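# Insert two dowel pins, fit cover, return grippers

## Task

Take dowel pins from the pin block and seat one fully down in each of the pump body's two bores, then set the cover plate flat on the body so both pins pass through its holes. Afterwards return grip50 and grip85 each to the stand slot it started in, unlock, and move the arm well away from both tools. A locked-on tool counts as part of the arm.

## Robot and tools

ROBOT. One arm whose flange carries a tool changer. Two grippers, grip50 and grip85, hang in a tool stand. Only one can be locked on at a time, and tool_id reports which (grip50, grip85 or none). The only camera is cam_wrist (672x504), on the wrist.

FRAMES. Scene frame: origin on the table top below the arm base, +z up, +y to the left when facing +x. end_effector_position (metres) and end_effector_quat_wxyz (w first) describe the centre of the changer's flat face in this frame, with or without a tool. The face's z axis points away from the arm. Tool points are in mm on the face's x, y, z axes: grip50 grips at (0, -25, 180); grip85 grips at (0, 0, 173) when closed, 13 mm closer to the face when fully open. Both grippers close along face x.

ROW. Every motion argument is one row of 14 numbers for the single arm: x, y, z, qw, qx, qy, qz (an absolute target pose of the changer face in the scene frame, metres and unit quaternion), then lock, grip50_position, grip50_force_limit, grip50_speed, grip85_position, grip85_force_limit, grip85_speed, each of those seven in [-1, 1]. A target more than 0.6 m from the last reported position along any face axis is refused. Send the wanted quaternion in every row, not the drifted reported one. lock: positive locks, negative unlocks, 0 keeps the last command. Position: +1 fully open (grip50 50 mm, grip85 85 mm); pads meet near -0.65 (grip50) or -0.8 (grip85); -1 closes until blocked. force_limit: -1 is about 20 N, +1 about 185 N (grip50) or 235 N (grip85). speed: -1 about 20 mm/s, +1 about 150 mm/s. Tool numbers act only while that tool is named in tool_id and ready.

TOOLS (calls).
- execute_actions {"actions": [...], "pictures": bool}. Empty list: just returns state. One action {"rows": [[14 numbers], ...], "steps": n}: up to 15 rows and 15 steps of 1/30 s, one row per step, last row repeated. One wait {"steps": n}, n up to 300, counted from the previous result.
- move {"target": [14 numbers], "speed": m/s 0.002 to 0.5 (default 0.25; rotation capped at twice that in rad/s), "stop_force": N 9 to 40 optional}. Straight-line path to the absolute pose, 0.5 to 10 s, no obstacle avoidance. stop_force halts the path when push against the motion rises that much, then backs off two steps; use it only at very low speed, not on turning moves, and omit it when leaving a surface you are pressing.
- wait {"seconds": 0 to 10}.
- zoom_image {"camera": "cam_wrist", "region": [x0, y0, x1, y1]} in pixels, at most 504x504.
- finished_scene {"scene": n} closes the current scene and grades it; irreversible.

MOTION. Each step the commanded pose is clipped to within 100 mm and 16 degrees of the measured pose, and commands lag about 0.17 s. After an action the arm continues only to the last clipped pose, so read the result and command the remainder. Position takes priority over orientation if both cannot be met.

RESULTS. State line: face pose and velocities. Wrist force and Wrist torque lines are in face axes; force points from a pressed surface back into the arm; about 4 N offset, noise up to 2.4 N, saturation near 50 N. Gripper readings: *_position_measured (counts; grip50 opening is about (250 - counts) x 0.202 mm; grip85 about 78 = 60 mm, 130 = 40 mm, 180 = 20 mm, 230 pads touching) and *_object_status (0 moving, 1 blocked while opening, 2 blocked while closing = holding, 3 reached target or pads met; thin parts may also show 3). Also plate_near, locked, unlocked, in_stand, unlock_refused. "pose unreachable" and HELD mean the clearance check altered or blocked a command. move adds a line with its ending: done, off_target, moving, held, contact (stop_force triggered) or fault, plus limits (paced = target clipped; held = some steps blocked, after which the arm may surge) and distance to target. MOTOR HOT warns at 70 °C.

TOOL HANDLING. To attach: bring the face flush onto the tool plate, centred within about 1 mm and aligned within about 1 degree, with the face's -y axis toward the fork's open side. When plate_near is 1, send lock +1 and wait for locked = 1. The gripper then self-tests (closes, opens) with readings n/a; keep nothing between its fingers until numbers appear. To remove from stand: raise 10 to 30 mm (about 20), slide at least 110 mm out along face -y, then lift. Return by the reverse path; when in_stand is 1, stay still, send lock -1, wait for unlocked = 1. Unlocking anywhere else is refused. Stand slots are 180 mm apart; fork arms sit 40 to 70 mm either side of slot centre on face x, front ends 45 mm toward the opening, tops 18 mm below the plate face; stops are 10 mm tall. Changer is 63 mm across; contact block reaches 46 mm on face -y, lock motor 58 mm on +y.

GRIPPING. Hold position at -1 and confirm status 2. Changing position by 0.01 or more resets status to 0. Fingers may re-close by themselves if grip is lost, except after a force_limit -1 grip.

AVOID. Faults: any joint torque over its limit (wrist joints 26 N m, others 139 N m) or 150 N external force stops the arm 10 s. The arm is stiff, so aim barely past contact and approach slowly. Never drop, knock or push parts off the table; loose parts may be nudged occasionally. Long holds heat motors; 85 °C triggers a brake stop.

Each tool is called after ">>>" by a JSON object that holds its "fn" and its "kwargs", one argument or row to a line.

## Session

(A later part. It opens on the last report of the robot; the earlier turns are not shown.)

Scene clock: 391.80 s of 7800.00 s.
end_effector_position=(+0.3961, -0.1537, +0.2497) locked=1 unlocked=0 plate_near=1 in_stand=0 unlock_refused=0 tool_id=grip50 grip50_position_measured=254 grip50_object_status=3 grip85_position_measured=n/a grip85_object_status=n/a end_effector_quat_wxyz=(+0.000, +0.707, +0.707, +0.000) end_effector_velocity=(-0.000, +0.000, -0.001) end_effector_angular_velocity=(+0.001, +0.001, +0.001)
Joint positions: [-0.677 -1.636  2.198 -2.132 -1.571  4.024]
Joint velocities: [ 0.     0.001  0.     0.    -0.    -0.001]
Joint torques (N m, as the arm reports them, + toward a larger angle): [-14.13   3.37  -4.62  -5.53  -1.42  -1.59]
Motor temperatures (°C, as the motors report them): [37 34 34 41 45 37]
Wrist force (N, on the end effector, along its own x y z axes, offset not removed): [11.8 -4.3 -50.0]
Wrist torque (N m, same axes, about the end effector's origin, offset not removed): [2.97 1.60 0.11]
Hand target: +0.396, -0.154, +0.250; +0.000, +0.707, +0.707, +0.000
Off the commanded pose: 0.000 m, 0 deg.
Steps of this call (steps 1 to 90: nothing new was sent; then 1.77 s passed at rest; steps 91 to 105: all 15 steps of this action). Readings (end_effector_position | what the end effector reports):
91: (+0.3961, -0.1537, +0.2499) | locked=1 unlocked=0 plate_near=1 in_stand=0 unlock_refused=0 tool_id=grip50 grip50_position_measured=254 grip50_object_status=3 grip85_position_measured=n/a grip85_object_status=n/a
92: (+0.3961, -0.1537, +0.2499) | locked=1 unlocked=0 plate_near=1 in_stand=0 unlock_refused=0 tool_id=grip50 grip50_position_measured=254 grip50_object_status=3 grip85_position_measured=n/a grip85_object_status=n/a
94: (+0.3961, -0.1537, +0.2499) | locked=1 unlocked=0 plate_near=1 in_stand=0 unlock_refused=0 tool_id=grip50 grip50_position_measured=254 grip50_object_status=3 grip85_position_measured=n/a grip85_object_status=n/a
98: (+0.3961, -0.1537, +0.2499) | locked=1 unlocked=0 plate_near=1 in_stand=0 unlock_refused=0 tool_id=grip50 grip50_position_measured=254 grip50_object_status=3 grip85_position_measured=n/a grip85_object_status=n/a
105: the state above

>>> {"fn": "move", "kwargs": {
  "target": [0.3961,-0.1537,0.29,0,0.7071,0.7071,0,0,-0.39,0,0,1,0,0],
  "speed": 0.05
}}

>>> {"fn": "move", "kwargs": {
  "target": [0.4261,0.1836,0.29,0,0.7744,0.6327,0,0,-0.39,0,0,1,0,0],
  "speed": 0.25
}}

>>> {"fn": "move", "kwargs": {
  "target": [0.4261,0.1836,0.26,0,0.7744,0.6327,0,0,-0.39,0,0,1,0,0],
  "speed": 0.03
}}

>>> {"fn": "zoom_image", "kwargs": {
  "camera": "cam_wrist",
  "region": [260,140,400,270]
}}

Scene clock: 403.07 s of 7800.00 s.
end_effector_position=(+0.3962, -0.1538, +0.2897) locked=1 unlocked=0 plate_near=1 in_stand=0 unlock_refused=0 tool_id=grip50 grip50_position_measured=210 grip50_object_status=3 grip85_position_measured=n/a grip85_object_status=n/a end_effector_quat_wxyz=(+0.000, +0.707, +0.707, +0.000) end_effector_velocity=(+0.000, -0.000, +0.002) end_effector_angular_velocity=(-0.000, -0.000, -0.000)
Joint positions: [-0.677 -1.69   2.13  -2.01  -1.571  4.024]
Joint velocities: [-0.001 -0.003 -0.005  0.007 -0.    -0.001]
Joint torques (N m, as the arm reports them, + toward a larger angle): [  6.3  -32.97 -37.85  -2.54   2.4    0.46]
Motor temperatures (°C, as the motors report them): [37 34 34 41 45 37]
Wrist force (N, on the end effector, along its own x y z axes, offset not removed): [1.1 1.2 0.6]
Wrist torque (N m, same axes, about the end effector's origin, offset not removed): [-0.06 -0.03 -0.11]
Hand target: +0.396, -0.154, +0.290; +0.000, +0.707, +0.707, +0.000
Off the commanded pose: 0.000 m, 0 deg.
After step 90, 7.03 s passed at rest.
move: done

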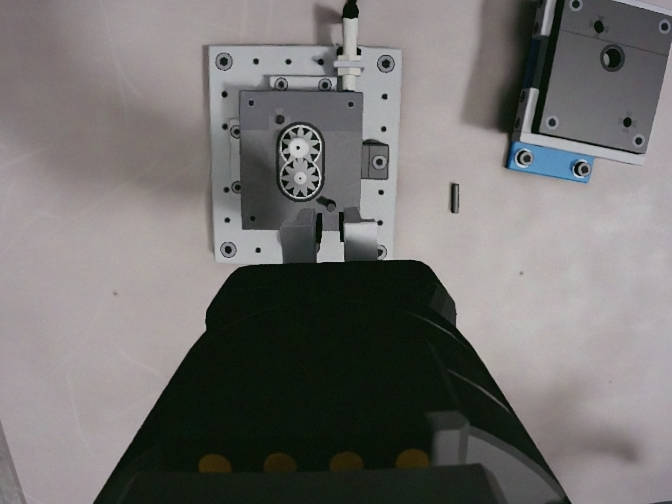

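Scene clock: 405.13 s of 7800.00 s.
end_effector_position=(+0.4257, +0.1830, +0.2899) locked=1 unlocked=0 plate_near=1 in_stand=0 unlock_refused=0 tool_id=grip50 grip50_position_measured=210 grip50_object_status=3 grip85_position_measured=n/a grip85_object_status=n/a end_effector_quat_wxyz=(+0.000, +0.774, +0.633, -0.001) end_effector_velocity=(+0.002, +0.002, +0.001) end_effector_angular_velocity=(-0.000, -0.000, -0.004)
Joint positions: [ 0.127 -1.592  2.038 -2.014 -1.572  5.027]
Joint velocities: [ 0.005  0.005 -0.007  0.001 -0.     0.009]
Joint torques (N m, as the arm reports them, + toward a larger angle): [ 13.35 -19.36 -38.79  -2.28  -2.23   2.1 ]
Motor temperatures (°C, as the motors report them): [37 34 34 41 45 37]
Wrist force (N, on the end effector, along its own x y z axes, offset not removed): [2.3 0.3 1.9]
Wrist torque (N m, same axes, about the end effector's origin, offset not removed): [-0.06 -0.13 -0.13]
Hand target: +0.426, +0.183, +0.290; +0.000, +0.774, +0.633, -0.002
Off the commanded pose: 0.001 m, 0 deg.
move: done

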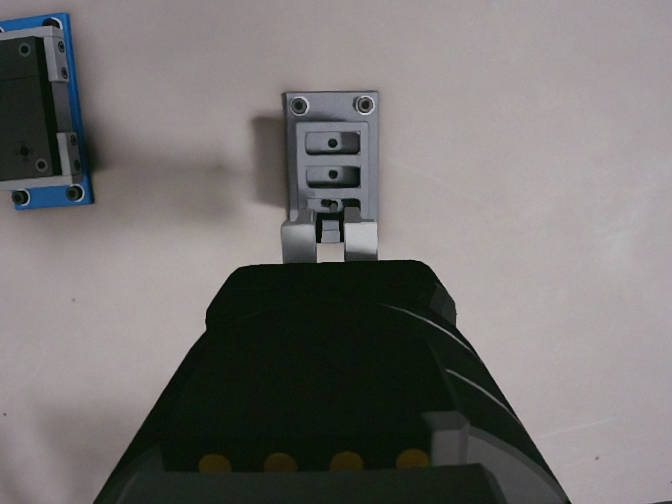

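Scene clock: 406.50 s of 7800.00 s.
end_effector_position=(+0.4260, +0.1836, +0.2603) locked=1 unlocked=0 plate_near=1 in_stand=0 unlock_refused=0 tool_id=grip50 grip50_position_measured=210 grip50_object_status=3 grip85_position_measured=n/a grip85_object_status=n/a end_effector_quat_wxyz=(-0.000, +0.774, +0.633, -0.000) end_effector_velocity=(+0.000, +0.000, -0.002) end_effector_angular_velocity=(+0.000, -0.002, +0.001)
Joint positions: [ 0.127 -1.554  2.087 -2.102 -1.57   5.028]
Joint velocities: [ 0.     0.003  0.003 -0.009  0.    -0.001]
Joint torques (N m, as the arm reports them, + toward a larger angle): [ 11.82 -18.31 -17.59  -5.88   2.55   2.02]
Motor temperatures (°C, as the motors report them): [37 34 34 41 45 37]
Wrist force (N, on the end effector, along its own x y z axes, offset not removed): [0.3 0.7 0.9]
Wrist torque (N m, same axes, about the end effector's origin, offset not removed): [-0.04 0.07 -0.18]
Hand target: +0.426, +0.184, +0.260; -0.000, +0.774, +0.633, -0.000
Off the commanded pose: 0.000 m, 0 deg.
move: done

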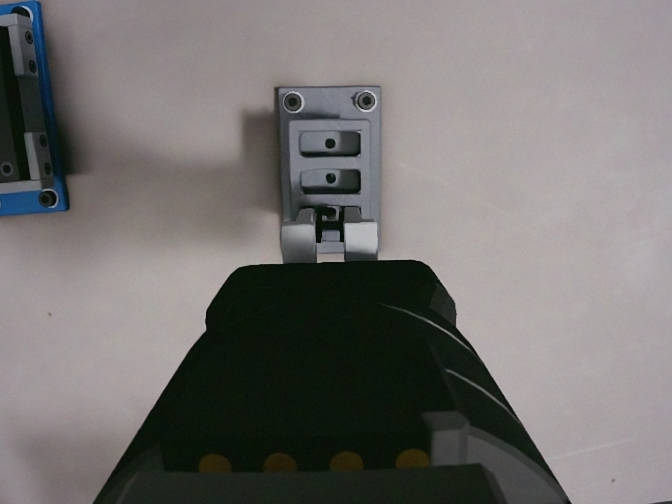

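Region (260, 140, 400, 270) of cam_wrist's 672x504 image, scaled by 3.600, with more detail than that image has; it fills the top 468 rows of this view, and the rest is white.

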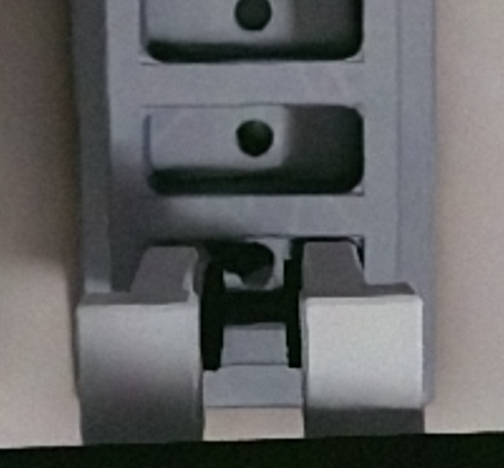

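>>> {"fn": "move", "kwargs": {
  "target": [0.4261,0.1838,0.238,0,0.7744,0.6327,0,0,-0.39,0,0,1,0,0],
  "speed": 0.006,
  "stop_force": 10
}}

>>> {"fn": "move", "kwargs": {
  "target": [0.4261,0.1838,0.238,0,0.7744,0.6327,0,0,-1,0,-0.8,1,0,0],
  "speed": 0.01
}}

>>> {"fn": "move", "kwargs": {
  "target": [0.4261,0.1838,0.2961,0,0.7744,0.6327,0,0,-1,0,-0.8,1,0,0],
  "speed": 0.05
}}

>>> {"fn": "zoom_image", "kwargs": {
  "camera": "cam_wrist",
  "region": [290,160,370,240]
}}

Scene clock: 415.27 s of 7800.00 s.
end_effector_position=(+0.4260, +0.1838, +0.2382) locked=1 unlocked=0 plate_near=1 in_stand=0 unlock_refused=0 tool_id=grip50 grip50_position_measured=210 grip50_object_status=3 grip85_position_measured=n/a grip85_object_status=n/a end_effector_quat_wxyz=(-0.000, +0.774, +0.633, -0.000) end_effector_velocity=(-0.000, +0.000, -0.002) end_effector_angular_velocity=(-0.000, +0.001, +0.001)
Joint positions: [ 0.128 -1.521  2.119 -2.168 -1.57   5.029]
Joint velocities: [ 0.001  0.003  0.003 -0.005 -0.     0.   ]
Joint torques (N m, as the arm reports them, + toward a larger angle): [ 11.7  -18.88 -17.19  -5.84   2.8    1.64]
Motor temperatures (°C, as the motors report them): [37 34 34 41 45 37]
Wrist force (N, on the end effector, along its own x y z axes, offset not removed): [2.0 -1.5 1.2]
Wrist torque (N m, same axes, about the end effector's origin, offset not removed): [-0.26 0.07 -0.12]
Hand target: +0.426, +0.184, +0.238; -0.000, +0.774, +0.633, -0.000
Off the commanded pose: 0.000 m, 0 deg.
After step 90, 1.87 s passed at rest.
move: done

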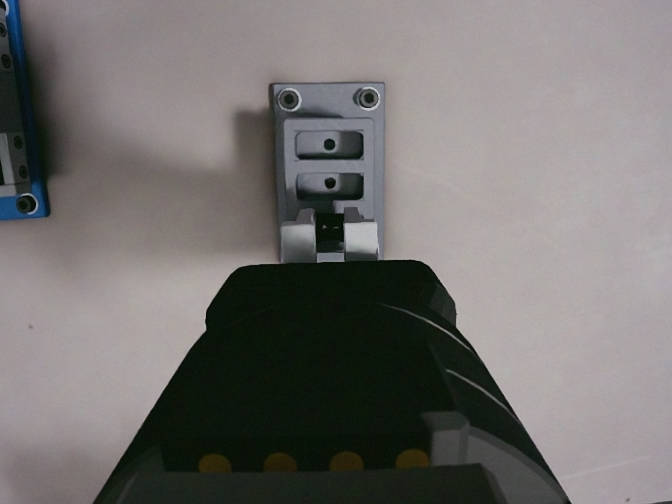

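Scene clock: 415.97 s of 7800.00 s.
end_effector_position=(+0.4261, +0.1838, +0.2380) locked=1 unlocked=0 plate_near=1 in_stand=0 unlock_refused=0 tool_id=grip50 grip50_position_measured=244 grip50_object_status=2 grip85_position_measured=n/a grip85_object_status=n/a end_effector_quat_wxyz=(+0.000, +0.774, +0.633, +0.000) end_effector_velocity=(-0.001, -0.000, -0.000) end_effector_angular_velocity=(-0.001, +0.000, -0.001)
Joint positions: [ 0.128 -1.521  2.12  -2.168 -1.57   5.029]
Joint velocities: [-0.    -0.001  0.002 -0.001 -0.001  0.001]
Joint torques (N m, as the arm reports them, + toward a larger angle): [ 12.01 -16.   -15.59  -6.01   2.31   2.07]
Motor temperatures (°C, as the motors report them): [37 34 34 41 45 37]
Wrist force (N, on the end effector, along its own x y z axes, offset not removed): [-1.0 -2.4 -5.2]
Wrist torque (N m, same axes, about the end effector's origin, offset not removed): [0.34 -0.27 -0.09]
Hand target: +0.426, +0.184, +0.238; -0.000, +0.774, +0.633, -0.000
Off the commanded pose: 0.000 m, 0 deg.
move: done

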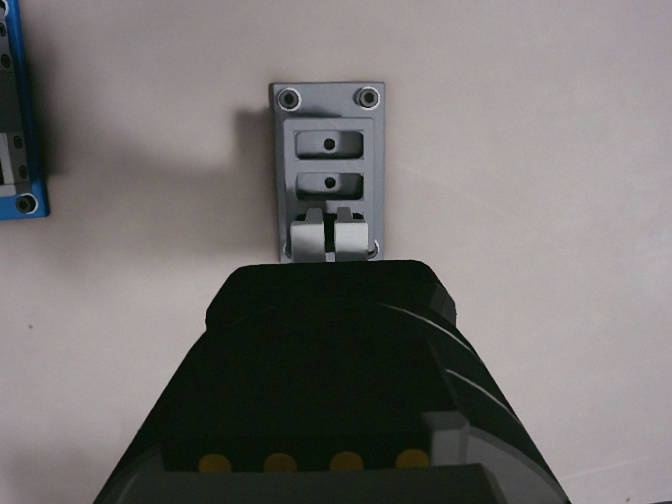

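Scene clock: 417.57 s of 7800.00 s.
end_effector_position=(+0.4263, +0.1839, +0.2957) locked=1 unlocked=0 plate_near=1 in_stand=0 unlock_refused=0 tool_id=grip50 grip50_position_measured=244 grip50_object_status=2 grip85_position_measured=n/a grip85_object_status=n/a end_effector_quat_wxyz=(+0.000, +0.774, +0.633, +0.000) end_effector_velocity=(-0.000, +0.000, +0.003) end_effector_angular_velocity=(+0.000, -0.000, -0.000)
Joint positions: [ 0.128 -1.597  2.027 -2.    -1.57   5.029]
Joint velocities: [ 0.    -0.003 -0.004  0.007  0.     0.001]
Joint torques (N m, as the arm reports them, + toward a larger angle): [ -6.28 -40.3  -39.07  -2.03   2.59  -1.64]
Motor temperatures (°C, as the motors report them): [37 34 34 41 45 37]
Wrist force (N, on the end effector, along its own x y z axes, offset not removed): [2.3 -2.0 2.5]
Wrist torque (N m, same axes, about the end effector's origin, offset not removed): [-0.12 -0.11 -0.12]
Hand target: +0.426, +0.184, +0.296; +0.000, +0.774, +0.633, +0.000
Off the commanded pose: 0.000 m, 0 deg.
move: done

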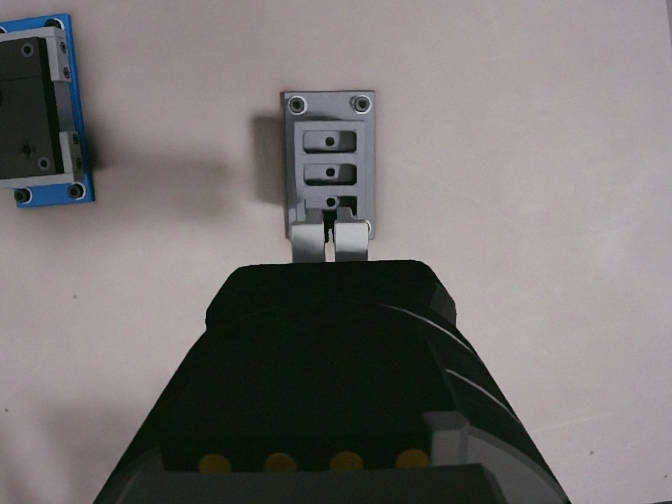

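Region (290, 160, 370, 240) of cam_wrist's 672x504 image, scaled by 6.300, with more detail than that image has.

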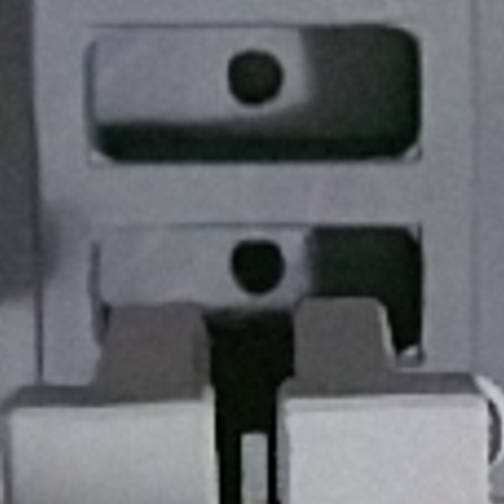

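>>> {"fn": "move", "kwargs": {
  "target": [0.3475,-0.183,0.31,0,0.7071,0.7071,0,0,-1,0,-0.8,1,0,0],
  "speed": 0.25
}}

>>> {"fn": "move", "kwargs": {
  "target": [0.3475,-0.183,0.2996,0,0.7071,0.7071,0,0,-1,0,-0.8,1,0,0],
  "speed": 0.01
}}

>>> {"fn": "zoom_image", "kwargs": {
  "camera": "cam_wrist",
  "region": [290,160,370,240]
}}

Scene clock: 422.20 s of 7800.00 s.
end_effector_position=(+0.3479, -0.1825, +0.3101) locked=1 unlocked=0 plate_near=1 in_stand=0 unlock_refused=0 tool_id=grip50 grip50_position_measured=244 grip50_object_status=2 grip85_position_measured=n/a grip85_object_status=n/a end_effector_quat_wxyz=(-0.000, +0.707, +0.707, +0.002) end_effector_velocity=(-0.000, -0.002, -0.000) end_effector_angular_velocity=(+0.001, -0.001, +0.003)
Joint positions: [-0.818 -1.8    2.161 -1.93  -1.568  3.883]
Joint velocities: [-0.005  0.002 -0.001 -0.001  0.001 -0.007]
Joint torques (N m, as the arm reports them, + toward a larger angle): [-11.33  -8.51 -38.76  -5.96   2.55  -1.55]
Motor temperatures (°C, as the motors report them): [37 34 34 41 45 37]
Wrist force (N, on the end effector, along its own x y z axes, offset not removed): [1.7 0.2 2.8]
Wrist torque (N m, same axes, about the end effector's origin, offset not removed): [-0.09 0.05 -0.25]
Hand target: +0.348, -0.183, +0.310; -0.000, +0.707, +0.707, +0.002
Off the commanded pose: 0.001 m, 0 deg.
move: done

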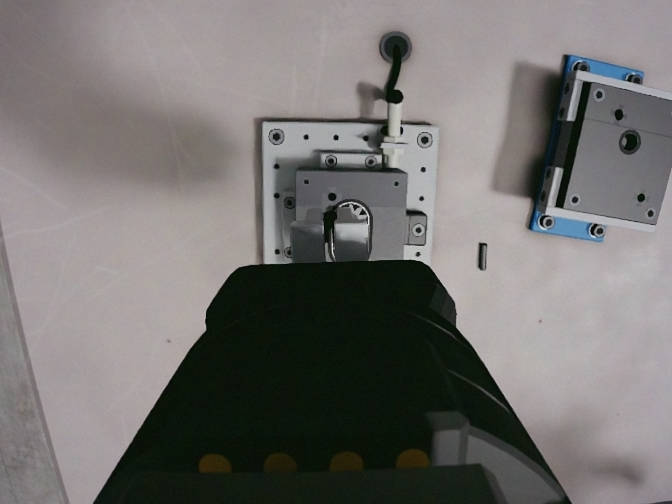

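Scene clock: 423.47 s of 7800.00 s.
end_effector_position=(+0.3475, -0.1829, +0.2999) locked=1 unlocked=0 plate_near=1 in_stand=0 unlock_refused=0 tool_id=grip50 grip50_position_measured=244 grip50_object_status=2 grip85_position_measured=n/a grip85_object_status=n/a end_effector_quat_wxyz=(-0.000, +0.707, +0.707, +0.000) end_effector_velocity=(-0.000, -0.000, -0.004) end_effector_angular_velocity=(+0.001, +0.001, -0.000)
Joint positions: [-0.818 -1.79   2.181 -1.961 -1.571  3.882]
Joint velocities: [-0.001  0.005  0.006 -0.01   0.    -0.001]
Joint torques (N m, as the arm reports them, + toward a larger angle): [-11.01  -8.41 -21.06  -5.89  -2.03  -1.43]
Motor temperatures (°C, as the motors report them): [37 34 34 41 45 37]
Wrist force (N, on the end effector, along its own x y z axes, offset not removed): [-0.7 -1.7 2.4]
Wrist torque (N m, same axes, about the end effector's origin, offset not removed): [-0.34 0.08 -0.21]
Hand target: +0.347, -0.183, +0.300; -0.000, +0.707, +0.707, +0.000
Off the commanded pose: 0.000 m, 0 deg.
move: done

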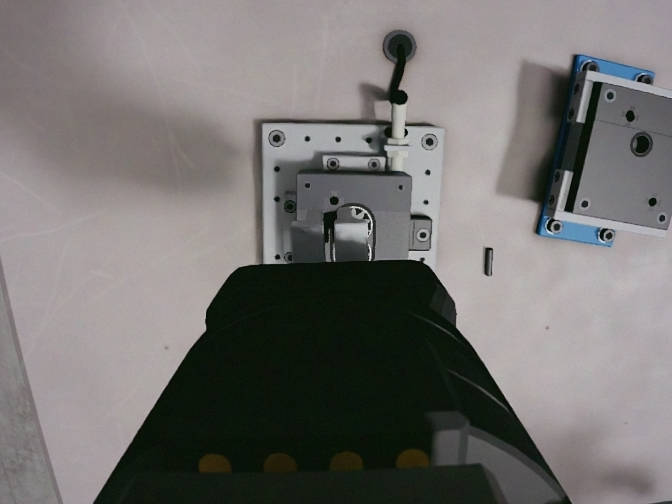

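Region (290, 160, 370, 240) of cam_wrist's 672x504 image, scaled by 6.300, with more detail than that image has.

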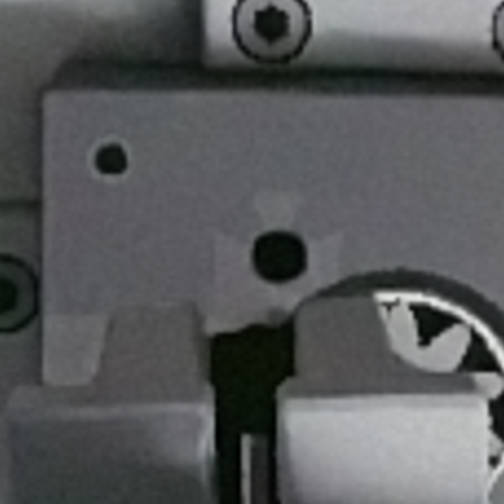

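>>> {"fn": "move", "kwargs": {
  "target": [0.3467,-0.1809,0.2996,0,0.7071,0.7071,0,0,-1,0,-0.8,1,0,0],
  "speed": 0.01
}}

>>> {"fn": "zoom_image", "kwargs": {
  "camera": "cam_wrist",
  "region": [290,160,370,240]
}}

Scene clock: 427.17 s of 7800.00 s.
end_effector_position=(+0.3468, -0.1810, +0.2996) locked=1 unlocked=0 plate_near=1 in_stand=0 unlock_refused=0 tool_id=grip50 grip50_position_measured=244 grip50_object_status=2 grip85_position_measured=n/a grip85_object_status=n/a end_effector_quat_wxyz=(-0.000, +0.707, +0.707, -0.000) end_effector_velocity=(-0.000, +0.001, +0.000) end_effector_angular_velocity=(-0.000, -0.000, +0.001)
Joint positions: [-0.816 -1.794  2.185 -1.961 -1.571  3.884]
Joint velocities: [ 0.002 -0.003  0.002  0.     0.     0.001]
Joint torques (N m, as the arm reports them, + toward a larger angle): [ 12.45 -29.98 -19.81  -2.26  -2.22   1.85]
Motor temperatures (°C, as the motors report them): [37 34 34 41 45 37]
Wrist force (N, on the end effector, along its own x y z axes, offset not removed): [1.1 0.9 0.6]
Wrist torque (N m, same axes, about the end effector's origin, offset not removed): [0.00 -0.05 0.06]
Hand target: +0.347, -0.181, +0.300; -0.000, +0.707, +0.707, -0.000
Off the commanded pose: 0.000 m, 0 deg.
move: done

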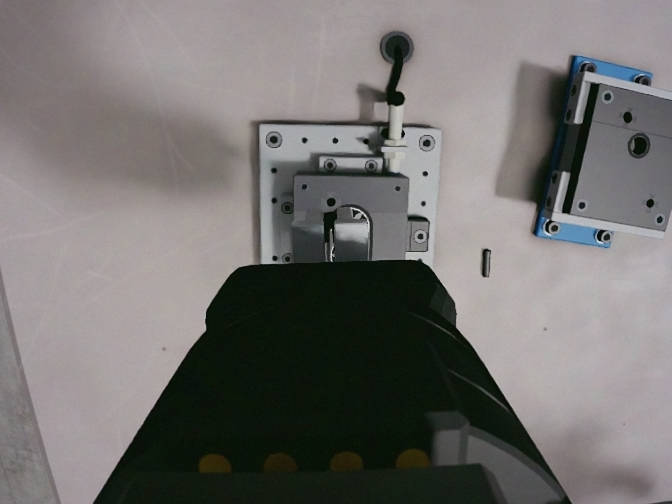

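Region (290, 160, 370, 240) of cam_wrist's 672x504 image, scaled by 6.300, with more detail than that image has.

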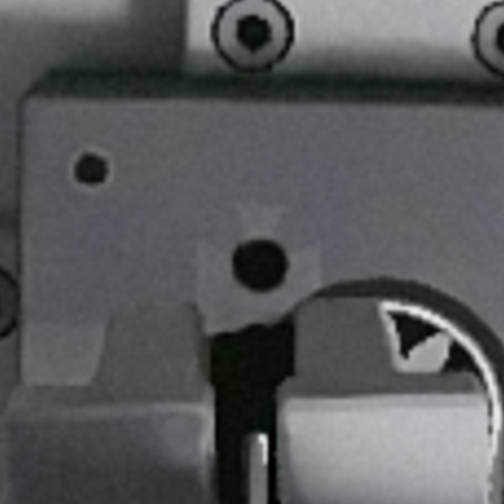

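>>> {"fn": "move", "kwargs": {
  "target": [0.3468,-0.1811,0.2545,0,0.7071,0.7071,0,0,-1,0,-0.8,1,0,0],
  "speed": 0.02,
  "stop_force": 12
}}

>>> {"fn": "move", "kwargs": {
  "target": [0.3468,-0.1811,0.2465,0,0.7071,0.7071,0,0,-1,0,-0.8,1,0,0],
  "speed": 0.003,
  "stop_force": 15
}}

Scene clock: 432.23 s of 7800.00 s.
end_effector_position=(+0.3467, -0.1810, +0.2548) locked=1 unlocked=0 plate_near=1 in_stand=0 unlock_refused=0 tool_id=grip50 grip50_position_measured=244 grip50_object_status=2 grip85_position_measured=n/a grip85_object_status=n/a end_effector_quat_wxyz=(-0.000, +0.707, +0.707, -0.000) end_effector_velocity=(+0.000, -0.000, -0.002) end_effector_angular_velocity=(-0.000, -0.001, -0.000)
Joint positions: [-0.816 -1.735  2.267 -2.102 -1.571  3.884]
Joint velocities: [-0.     0.004  0.004 -0.009  0.     0.   ]
Joint torques (N m, as the arm reports them, + toward a larger angle): [-12.38  -9.06 -18.57  -6.13  -0.85  -1.74]
Motor temperatures (°C, as the motors report them): [37 34 34 41 45 37]
Wrist force (N, on the end effector, along its own x y z axes, offset not removed): [0.0 0.4 1.4]
Wrist torque (N m, same axes, about the end effector's origin, offset not removed): [-0.10 0.09 -0.06]
Hand target: +0.347, -0.181, +0.255; -0.000, +0.707, +0.707, +0.000
Off the commanded pose: 0.000 m, 0 deg.
move: done

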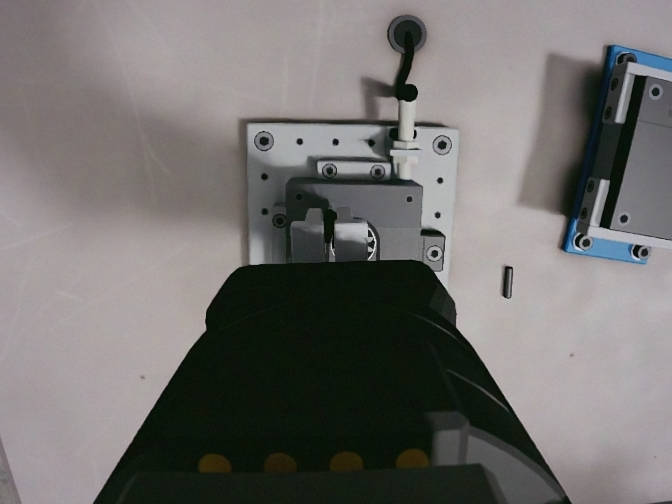

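Scene clock: 435.23 s of 7800.00 s.
end_effector_position=(+0.3468, -0.1811, +0.2466) locked=1 unlocked=0 plate_near=1 in_stand=0 unlock_refused=0 tool_id=grip50 grip50_position_measured=244 grip50_object_status=2 grip85_position_measured=n/a grip85_object_status=n/a end_effector_quat_wxyz=(-0.000, +0.707, +0.707, -0.000) end_effector_velocity=(-0.000, +0.000, -0.001) end_effector_angular_velocity=(+0.001, +0.000, -0.000)
Joint positions: [-0.816 -1.721  2.281 -2.129 -1.571  3.884]
Joint velocities: [-0.     0.002  0.002 -0.003  0.001  0.   ]
Joint torques (N m, as the arm reports them, + toward a larger angle): [-11.44  -7.72 -16.59  -6.84  -0.45  -1.82]
Motor temperatures (°C, as the motors report them): [37 34 34 41 45 37]
Wrist force (N, on the end effector, along its own x y z axes, offset not removed): [3.5 -8.2 -12.9]
Wrist torque (N m, same axes, about the end effector's origin, offset not removed): [1.43 0.39 0.08]
Hand target: +0.347, -0.181, +0.247; -0.000, +0.707, +0.707, +0.000
Off the commanded pose: 0.000 m, 0 deg.
move: done

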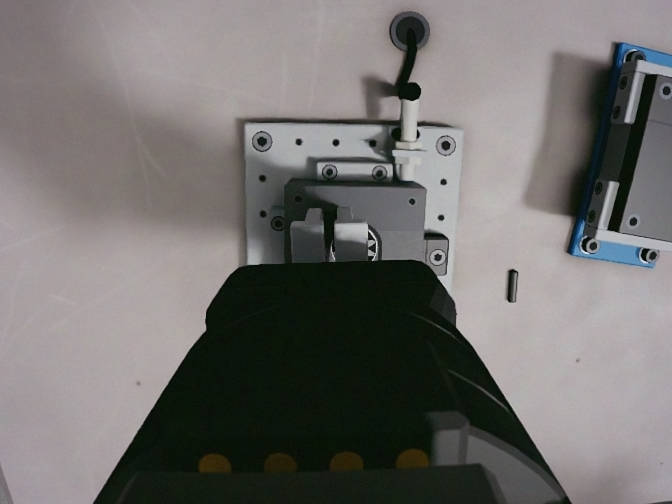

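>>> {"fn": "execute_actions", "kwargs": {
  "actions": []
}}

Scene clock: 444.10 s of 7800.00 s.
end_effector_position=(+0.3468, -0.1811, +0.2465) locked=1 unlocked=0 plate_near=1 in_stand=0 unlock_refused=0 tool_id=grip50 grip50_position_measured=244 grip50_object_status=2 grip85_position_measured=n/a grip85_object_status=n/a end_effector_quat_wxyz=(-0.000, +0.707, +0.707, -0.000) end_effector_velocity=(-0.000, -0.000, +0.000) end_effector_angular_velocity=(-0.001, -0.000, -0.002)
Joint positions: [-0.816 -1.721  2.281 -2.13  -1.571  3.884]
Joint velocities: [-0.001 -0.    -0.    -0.001 -0.001  0.001]
Joint torques (N m, as the arm reports them, + toward a larger angle): [ -8.3   -6.68 -13.97  -7.06   1.12  -1.7 ]
Motor temperatures (°C, as the motors report them): [37 34 34 41 45 37]
Wrist force (N, on the end effector, along its own x y z axes, offset not removed): [2.9 -8.5 -10.8]
Wrist torque (N m, same axes, about the end effector's origin, offset not removed): [1.51 0.61 -0.15]
Hand target: +0.347, -0.181, +0.247; -0.000, +0.707, +0.707, +0.000
Off the commanded pose: 0.000 m, 0 deg.
Steps of this call (steps 1 to 90: nothing new was sent; then 5.87 s passed at rest). Readings (end_effector_position | what the end effector reports):
1: (+0.3468, -0.1811, +0.2466) | locked=1 unlocked=0 plate_near=1 in_stand=0 unlock_refused=0 tool_id=grip50 grip50_position_measured=244 grip50_object_status=2 grip85_position_measured=n/a grip85_object_status=n/a
2: (+0.3468, -0.1811, +0.2466) | locked=1 unlocked=0 plate_near=1 in_stand=0 unlock_refused=0 tool_id=grip50 grip50_position_measured=244 grip50_object_status=2 grip85_position_measured=n/a grip85_object_status=n/a
4: (+0.3468, -0.1811, +0.2465) | locked=1 unlocked=0 plate_near=1 in_stand=0 unlock_refused=0 tool_id=grip50 grip50_position_measured=244 grip50_object_status=2 grip85_position_measured=n/a grip85_object_status=n/a
8: (+0.3468, -0.1811, +0.2465) | locked=1 unlocked=0 plate_near=1 in_stand=0 unlock_refused=0 tool_id=grip50 grip50_position_measured=244 grip50_object_status=2 grip85_position_measured=n/a grip85_object_status=n/a
90: the state above

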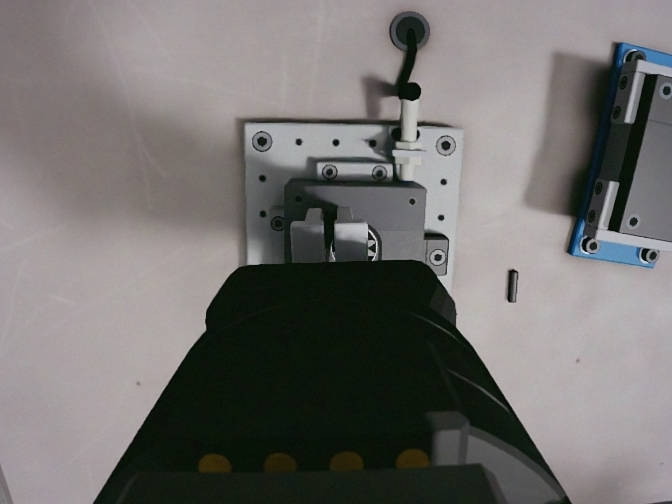

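>>> {"fn": "move", "kwargs": {
  "target": [0.3465,-0.1811,0.241,0,0.7071,0.7071,0,0,-1,0,0,0,0,0],
  "speed": 0.003,
  "stop_force": 30
}}

Scene clock: 448.63 s of 7800.00 s.
end_effector_position=(+0.3466, -0.1811, +0.2427) locked=1 unlocked=0 plate_near=1 in_stand=0 unlock_refused=0 tool_id=grip50 grip50_position_measured=244 grip50_object_status=2 grip85_position_measured=n/a grip85_object_status=n/a end_effector_quat_wxyz=(+0.000, +0.707, +0.707, -0.000) end_effector_velocity=(+0.000, +0.000, +0.001) end_effector_angular_velocity=(+0.001, +0.001, +0.001)
Joint positions: [-0.817 -1.715  2.288 -2.142 -1.571  3.884]
Joint velocities: [ 0.001 -0.002 -0.003  0.006  0.    -0.001]
Joint torques (N m, as the arm reports them, + toward a larger angle): [-11.69 -11.33 -23.76  -3.23   3.27  -1.76]
Motor temperatures (°C, as the motors report them): [37 34 34 41 45 37]
Wrist force (N, on the end effector, along its own x y z axes, offset not removed): [15.0 -12.5 -50.0]
Wrist torque (N m, same axes, about the end effector's origin, offset not removed): [3.61 2.38 0.24]
Hand target: +0.347, -0.181, +0.243; +0.000, +0.707, +0.707, -0.000
Off the commanded pose: 0.002 m, 0 deg.
move: contact

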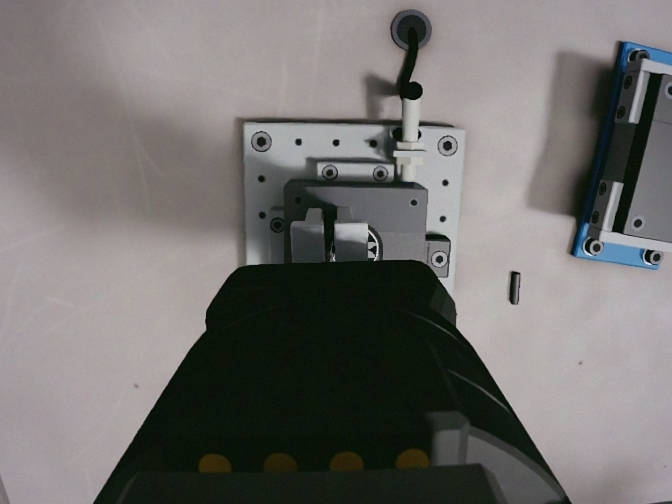

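>>> {"fn": "move", "kwargs": {
  "target": [0.3466,-0.1811,0.2432,0,0.7071,0.7071,0,0,-0.4,0,-0.5,0,0,0],
  "speed": 0.004
}}

>>> {"fn": "move", "kwargs": {
  "target": [0.3466,-0.1811,0.265,0,0.7071,0.7071,0,0,-0.4,0,-0.5,0,0,0],
  "speed": 0.02
}}

>>> {"fn": "move", "kwargs": {
  "target": [0.3466,-0.20,0.29,0,0.7071,0.7071,0,0,-1,0,0,0,0,0],
  "speed": 0.05
}}

Scene clock: 452.10 s of 7800.00 s.
end_effector_position=(+0.3466, -0.1811, +0.2432) locked=1 unlocked=0 plate_near=1 in_stand=0 unlock_refused=0 tool_id=grip50 grip50_position_measured=212 grip50_object_status=3 grip85_position_measured=n/a grip85_object_status=n/a end_effector_quat_wxyz=(-0.000, +0.707, +0.707, +0.000) end_effector_velocity=(+0.001, -0.001, +0.001) end_effector_angular_velocity=(-0.002, -0.002, -0.000)
Joint positions: [-0.817 -1.716  2.287 -2.141 -1.571  3.884]
Joint velocities: [-0.     0.    -0.003  0.001  0.     0.   ]
Joint torques (N m, as the arm reports them, + toward a larger angle): [  6.37 -31.65 -37.06  -2.2   -0.62   1.08]
Motor temperatures (°C, as the motors report them): [37 34 34 41 45 37]
Wrist force (N, on the end effector, along its own x y z axes, offset not removed): [-0.2 1.2 3.7]
Wrist torque (N m, same axes, about the end effector's origin, offset not removed): [-0.05 0.11 -0.07]
Hand target: +0.347, -0.181, +0.243; +0.000, +0.707, +0.707, +0.000
Off the commanded pose: 0.000 m, 0 deg.
move: done

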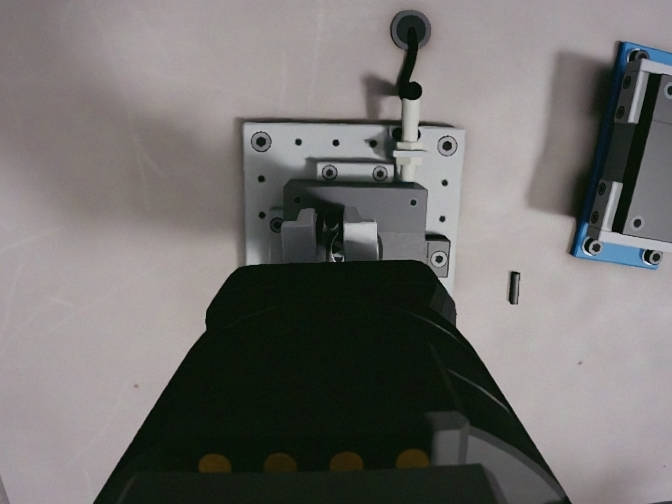

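Scene clock: 453.50 s of 7800.00 s.
end_effector_position=(+0.3466, -0.1811, +0.2647) locked=1 unlocked=0 plate_near=1 in_stand=0 unlock_refused=0 tool_id=grip50 grip50_position_measured=212 grip50_object_status=3 grip85_position_measured=n/a grip85_object_status=n/a end_effector_quat_wxyz=(+0.000, +0.707, +0.707, -0.000) end_effector_velocity=(+0.000, +0.000, +0.002) end_effector_angular_velocity=(+0.002, +0.001, -0.000)
Joint positions: [-0.816 -1.75   2.25  -2.07  -1.571  3.884]
Joint velocities: [ 0.    -0.002 -0.005  0.009  0.     0.   ]
Joint torques (N m, as the arm reports them, + toward a larger angle): [ 10.4  -31.63 -36.78  -2.27  -1.97   1.85]
Motor temperatures (°C, as the motors report them): [37 34 34 41 45 37]
Wrist force (N, on the end effector, along its own x y z axes, offset not removed): [0.2 1.0 1.4]
Wrist torque (N m, same axes, about the end effector's origin, offset not removed): [0.02 0.00 0.00]
Hand target: +0.347, -0.181, +0.265; +0.000, +0.707, +0.707, -0.000
Off the commanded pose: 0.000 m, 0 deg.
move: done

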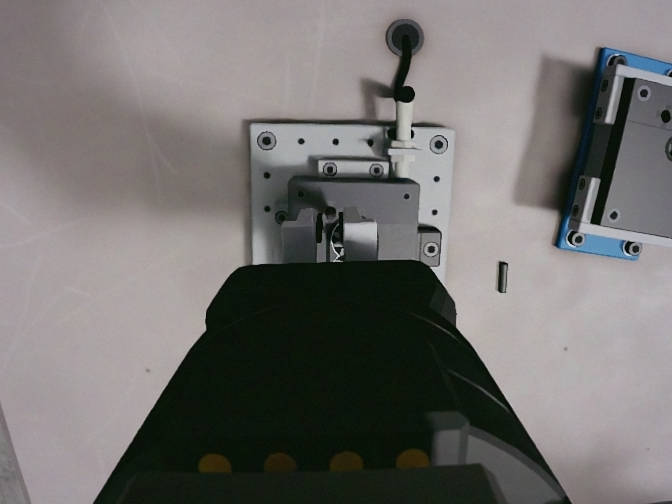

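Scene clock: 454.57 s of 7800.00 s.
end_effector_position=(+0.3467, -0.1999, +0.2897) locked=1 unlocked=0 plate_near=1 in_stand=0 unlock_refused=0 tool_id=grip50 grip50_position_measured=255 grip50_object_status=3 grip85_position_measured=n/a grip85_object_status=n/a end_effector_quat_wxyz=(+0.000, +0.707, +0.707, +0.000) end_effector_velocity=(+0.000, -0.001, +0.002) end_effector_angular_velocity=(+0.000, -0.000, +0.001)
Joint positions: [-0.85  -1.757  2.185 -1.997 -1.572  3.851]
Joint velocities: [-0.002 -0.    -0.006  0.007  0.    -0.003]
Joint torques (N m, as the arm reports them, + toward a larger angle): [-11.07 -31.09 -39.59  -2.49   0.53  -1.9 ]
Motor temperatures (°C, as the motors report them): [37 34 34 41 45 37]
Wrist force (N, on the end effector, along its own x y z axes, offset not removed): [-0.2 -2.9 1.1]
Wrist torque (N m, same axes, about the end effector's origin, offset not removed): [-0.20 0.01 -0.17]
Hand target: +0.347, -0.200, +0.290; +0.000, +0.707, +0.707, +0.000
Off the commanded pose: 0.000 m, 0 deg.
move: done

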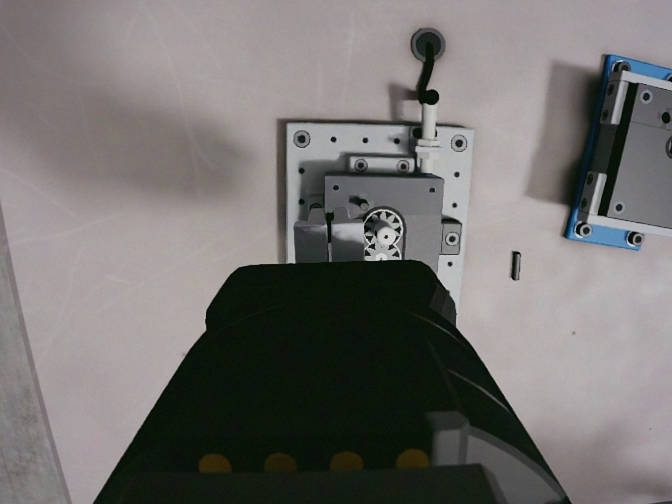

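>>> {"fn": "move", "kwargs": {
  "target": [0.3450,-0.1811,0.262,0,0.7071,0.7071,0,0,-1,0,0,0,0,0],
  "speed": 0.04
}}

>>> {"fn": "move", "kwargs": {
  "target": [0.3450,-0.1811,0.246,0,0.7071,0.7071,0,0,-1,0,0,0,0,0],
  "speed": 0.003,
  "stop_force": 30
}}

Scene clock: 461.00 s of 7800.00 s.
end_effector_position=(+0.3449, -0.1812, +0.2623) locked=1 unlocked=0 plate_near=1 in_stand=0 unlock_refused=0 tool_id=grip50 grip50_position_measured=255 grip50_object_status=3 grip85_position_measured=n/a grip85_object_status=n/a end_effector_quat_wxyz=(-0.000, +0.707, +0.707, -0.000) end_effector_velocity=(-0.000, +0.002, -0.002) end_effector_angular_velocity=(-0.001, -0.000, +0.000)
Joint positions: [-0.82  -1.75   2.257 -2.077 -1.572  3.88 ]
Joint velocities: [ 0.003  0.     0.007 -0.008 -0.     0.003]
Joint torques (N m, as the arm reports them, + toward a larger angle): [ 12.26 -10.   -18.21  -6.08  -2.34   1.9 ]
Motor temperatures (°C, as the motors report them): [37 34 34 41 45 37]
Wrist force (N, on the end effector, along its own x y z axes, offset not removed): [4.2 1.3 -0.3]
Wrist torque (N m, same axes, about the end effector's origin, offset not removed): [-0.12 -0.24 -0.17]
Hand target: +0.345, -0.181, +0.262; -0.000, +0.707, +0.707, -0.000
Off the commanded pose: 0.000 m, 0 deg.
After step 90, 2.20 s passed at rest.
move: done

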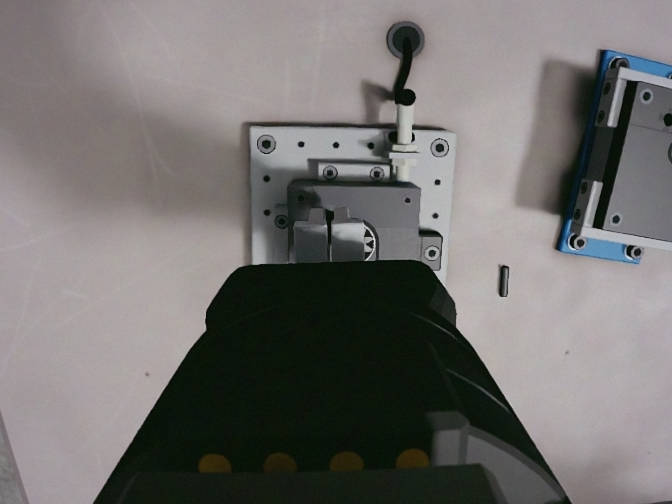

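Scene clock: 465.63 s of 7800.00 s.
end_effector_position=(+0.3450, -0.1811, +0.2496) locked=1 unlocked=0 plate_near=1 in_stand=0 unlock_refused=0 tool_id=grip50 grip50_position_measured=255 grip50_object_status=3 grip85_position_measured=n/a grip85_object_status=n/a end_effector_quat_wxyz=(+0.000, +0.707, +0.707, -0.000) end_effector_velocity=(-0.000, +0.000, +0.001) end_effector_angular_velocity=(+0.003, +0.002, +0.001)
Joint positions: [-0.82  -1.731  2.28  -2.119 -1.572  3.88 ]
Joint velocities: [ 0.    -0.001 -0.002  0.006  0.    -0.   ]
Joint torques (N m, as the arm reports them, + toward a larger angle): [  9.91  -9.46 -19.32  -1.33   2.39   1.42]
Motor temperatures (°C, as the motors report them): [37 34 34 41 45 37]
Wrist force (N, on the end effector, along its own x y z axes, offset not removed): [12.1 -3.8 -50.0]
Wrist torque (N m, same axes, about the end effector's origin, offset not removed): [2.92 1.72 0.03]
Hand target: +0.345, -0.181, +0.250; +0.000, +0.707, +0.707, -0.000
Off the commanded pose: 0.004 m, 0 deg.
move: contact

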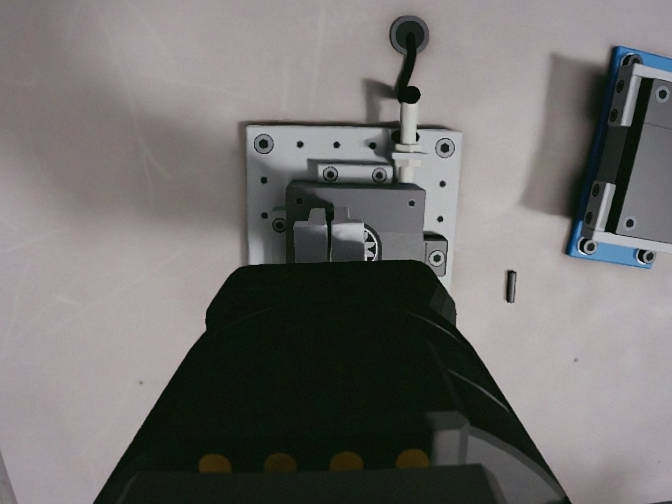

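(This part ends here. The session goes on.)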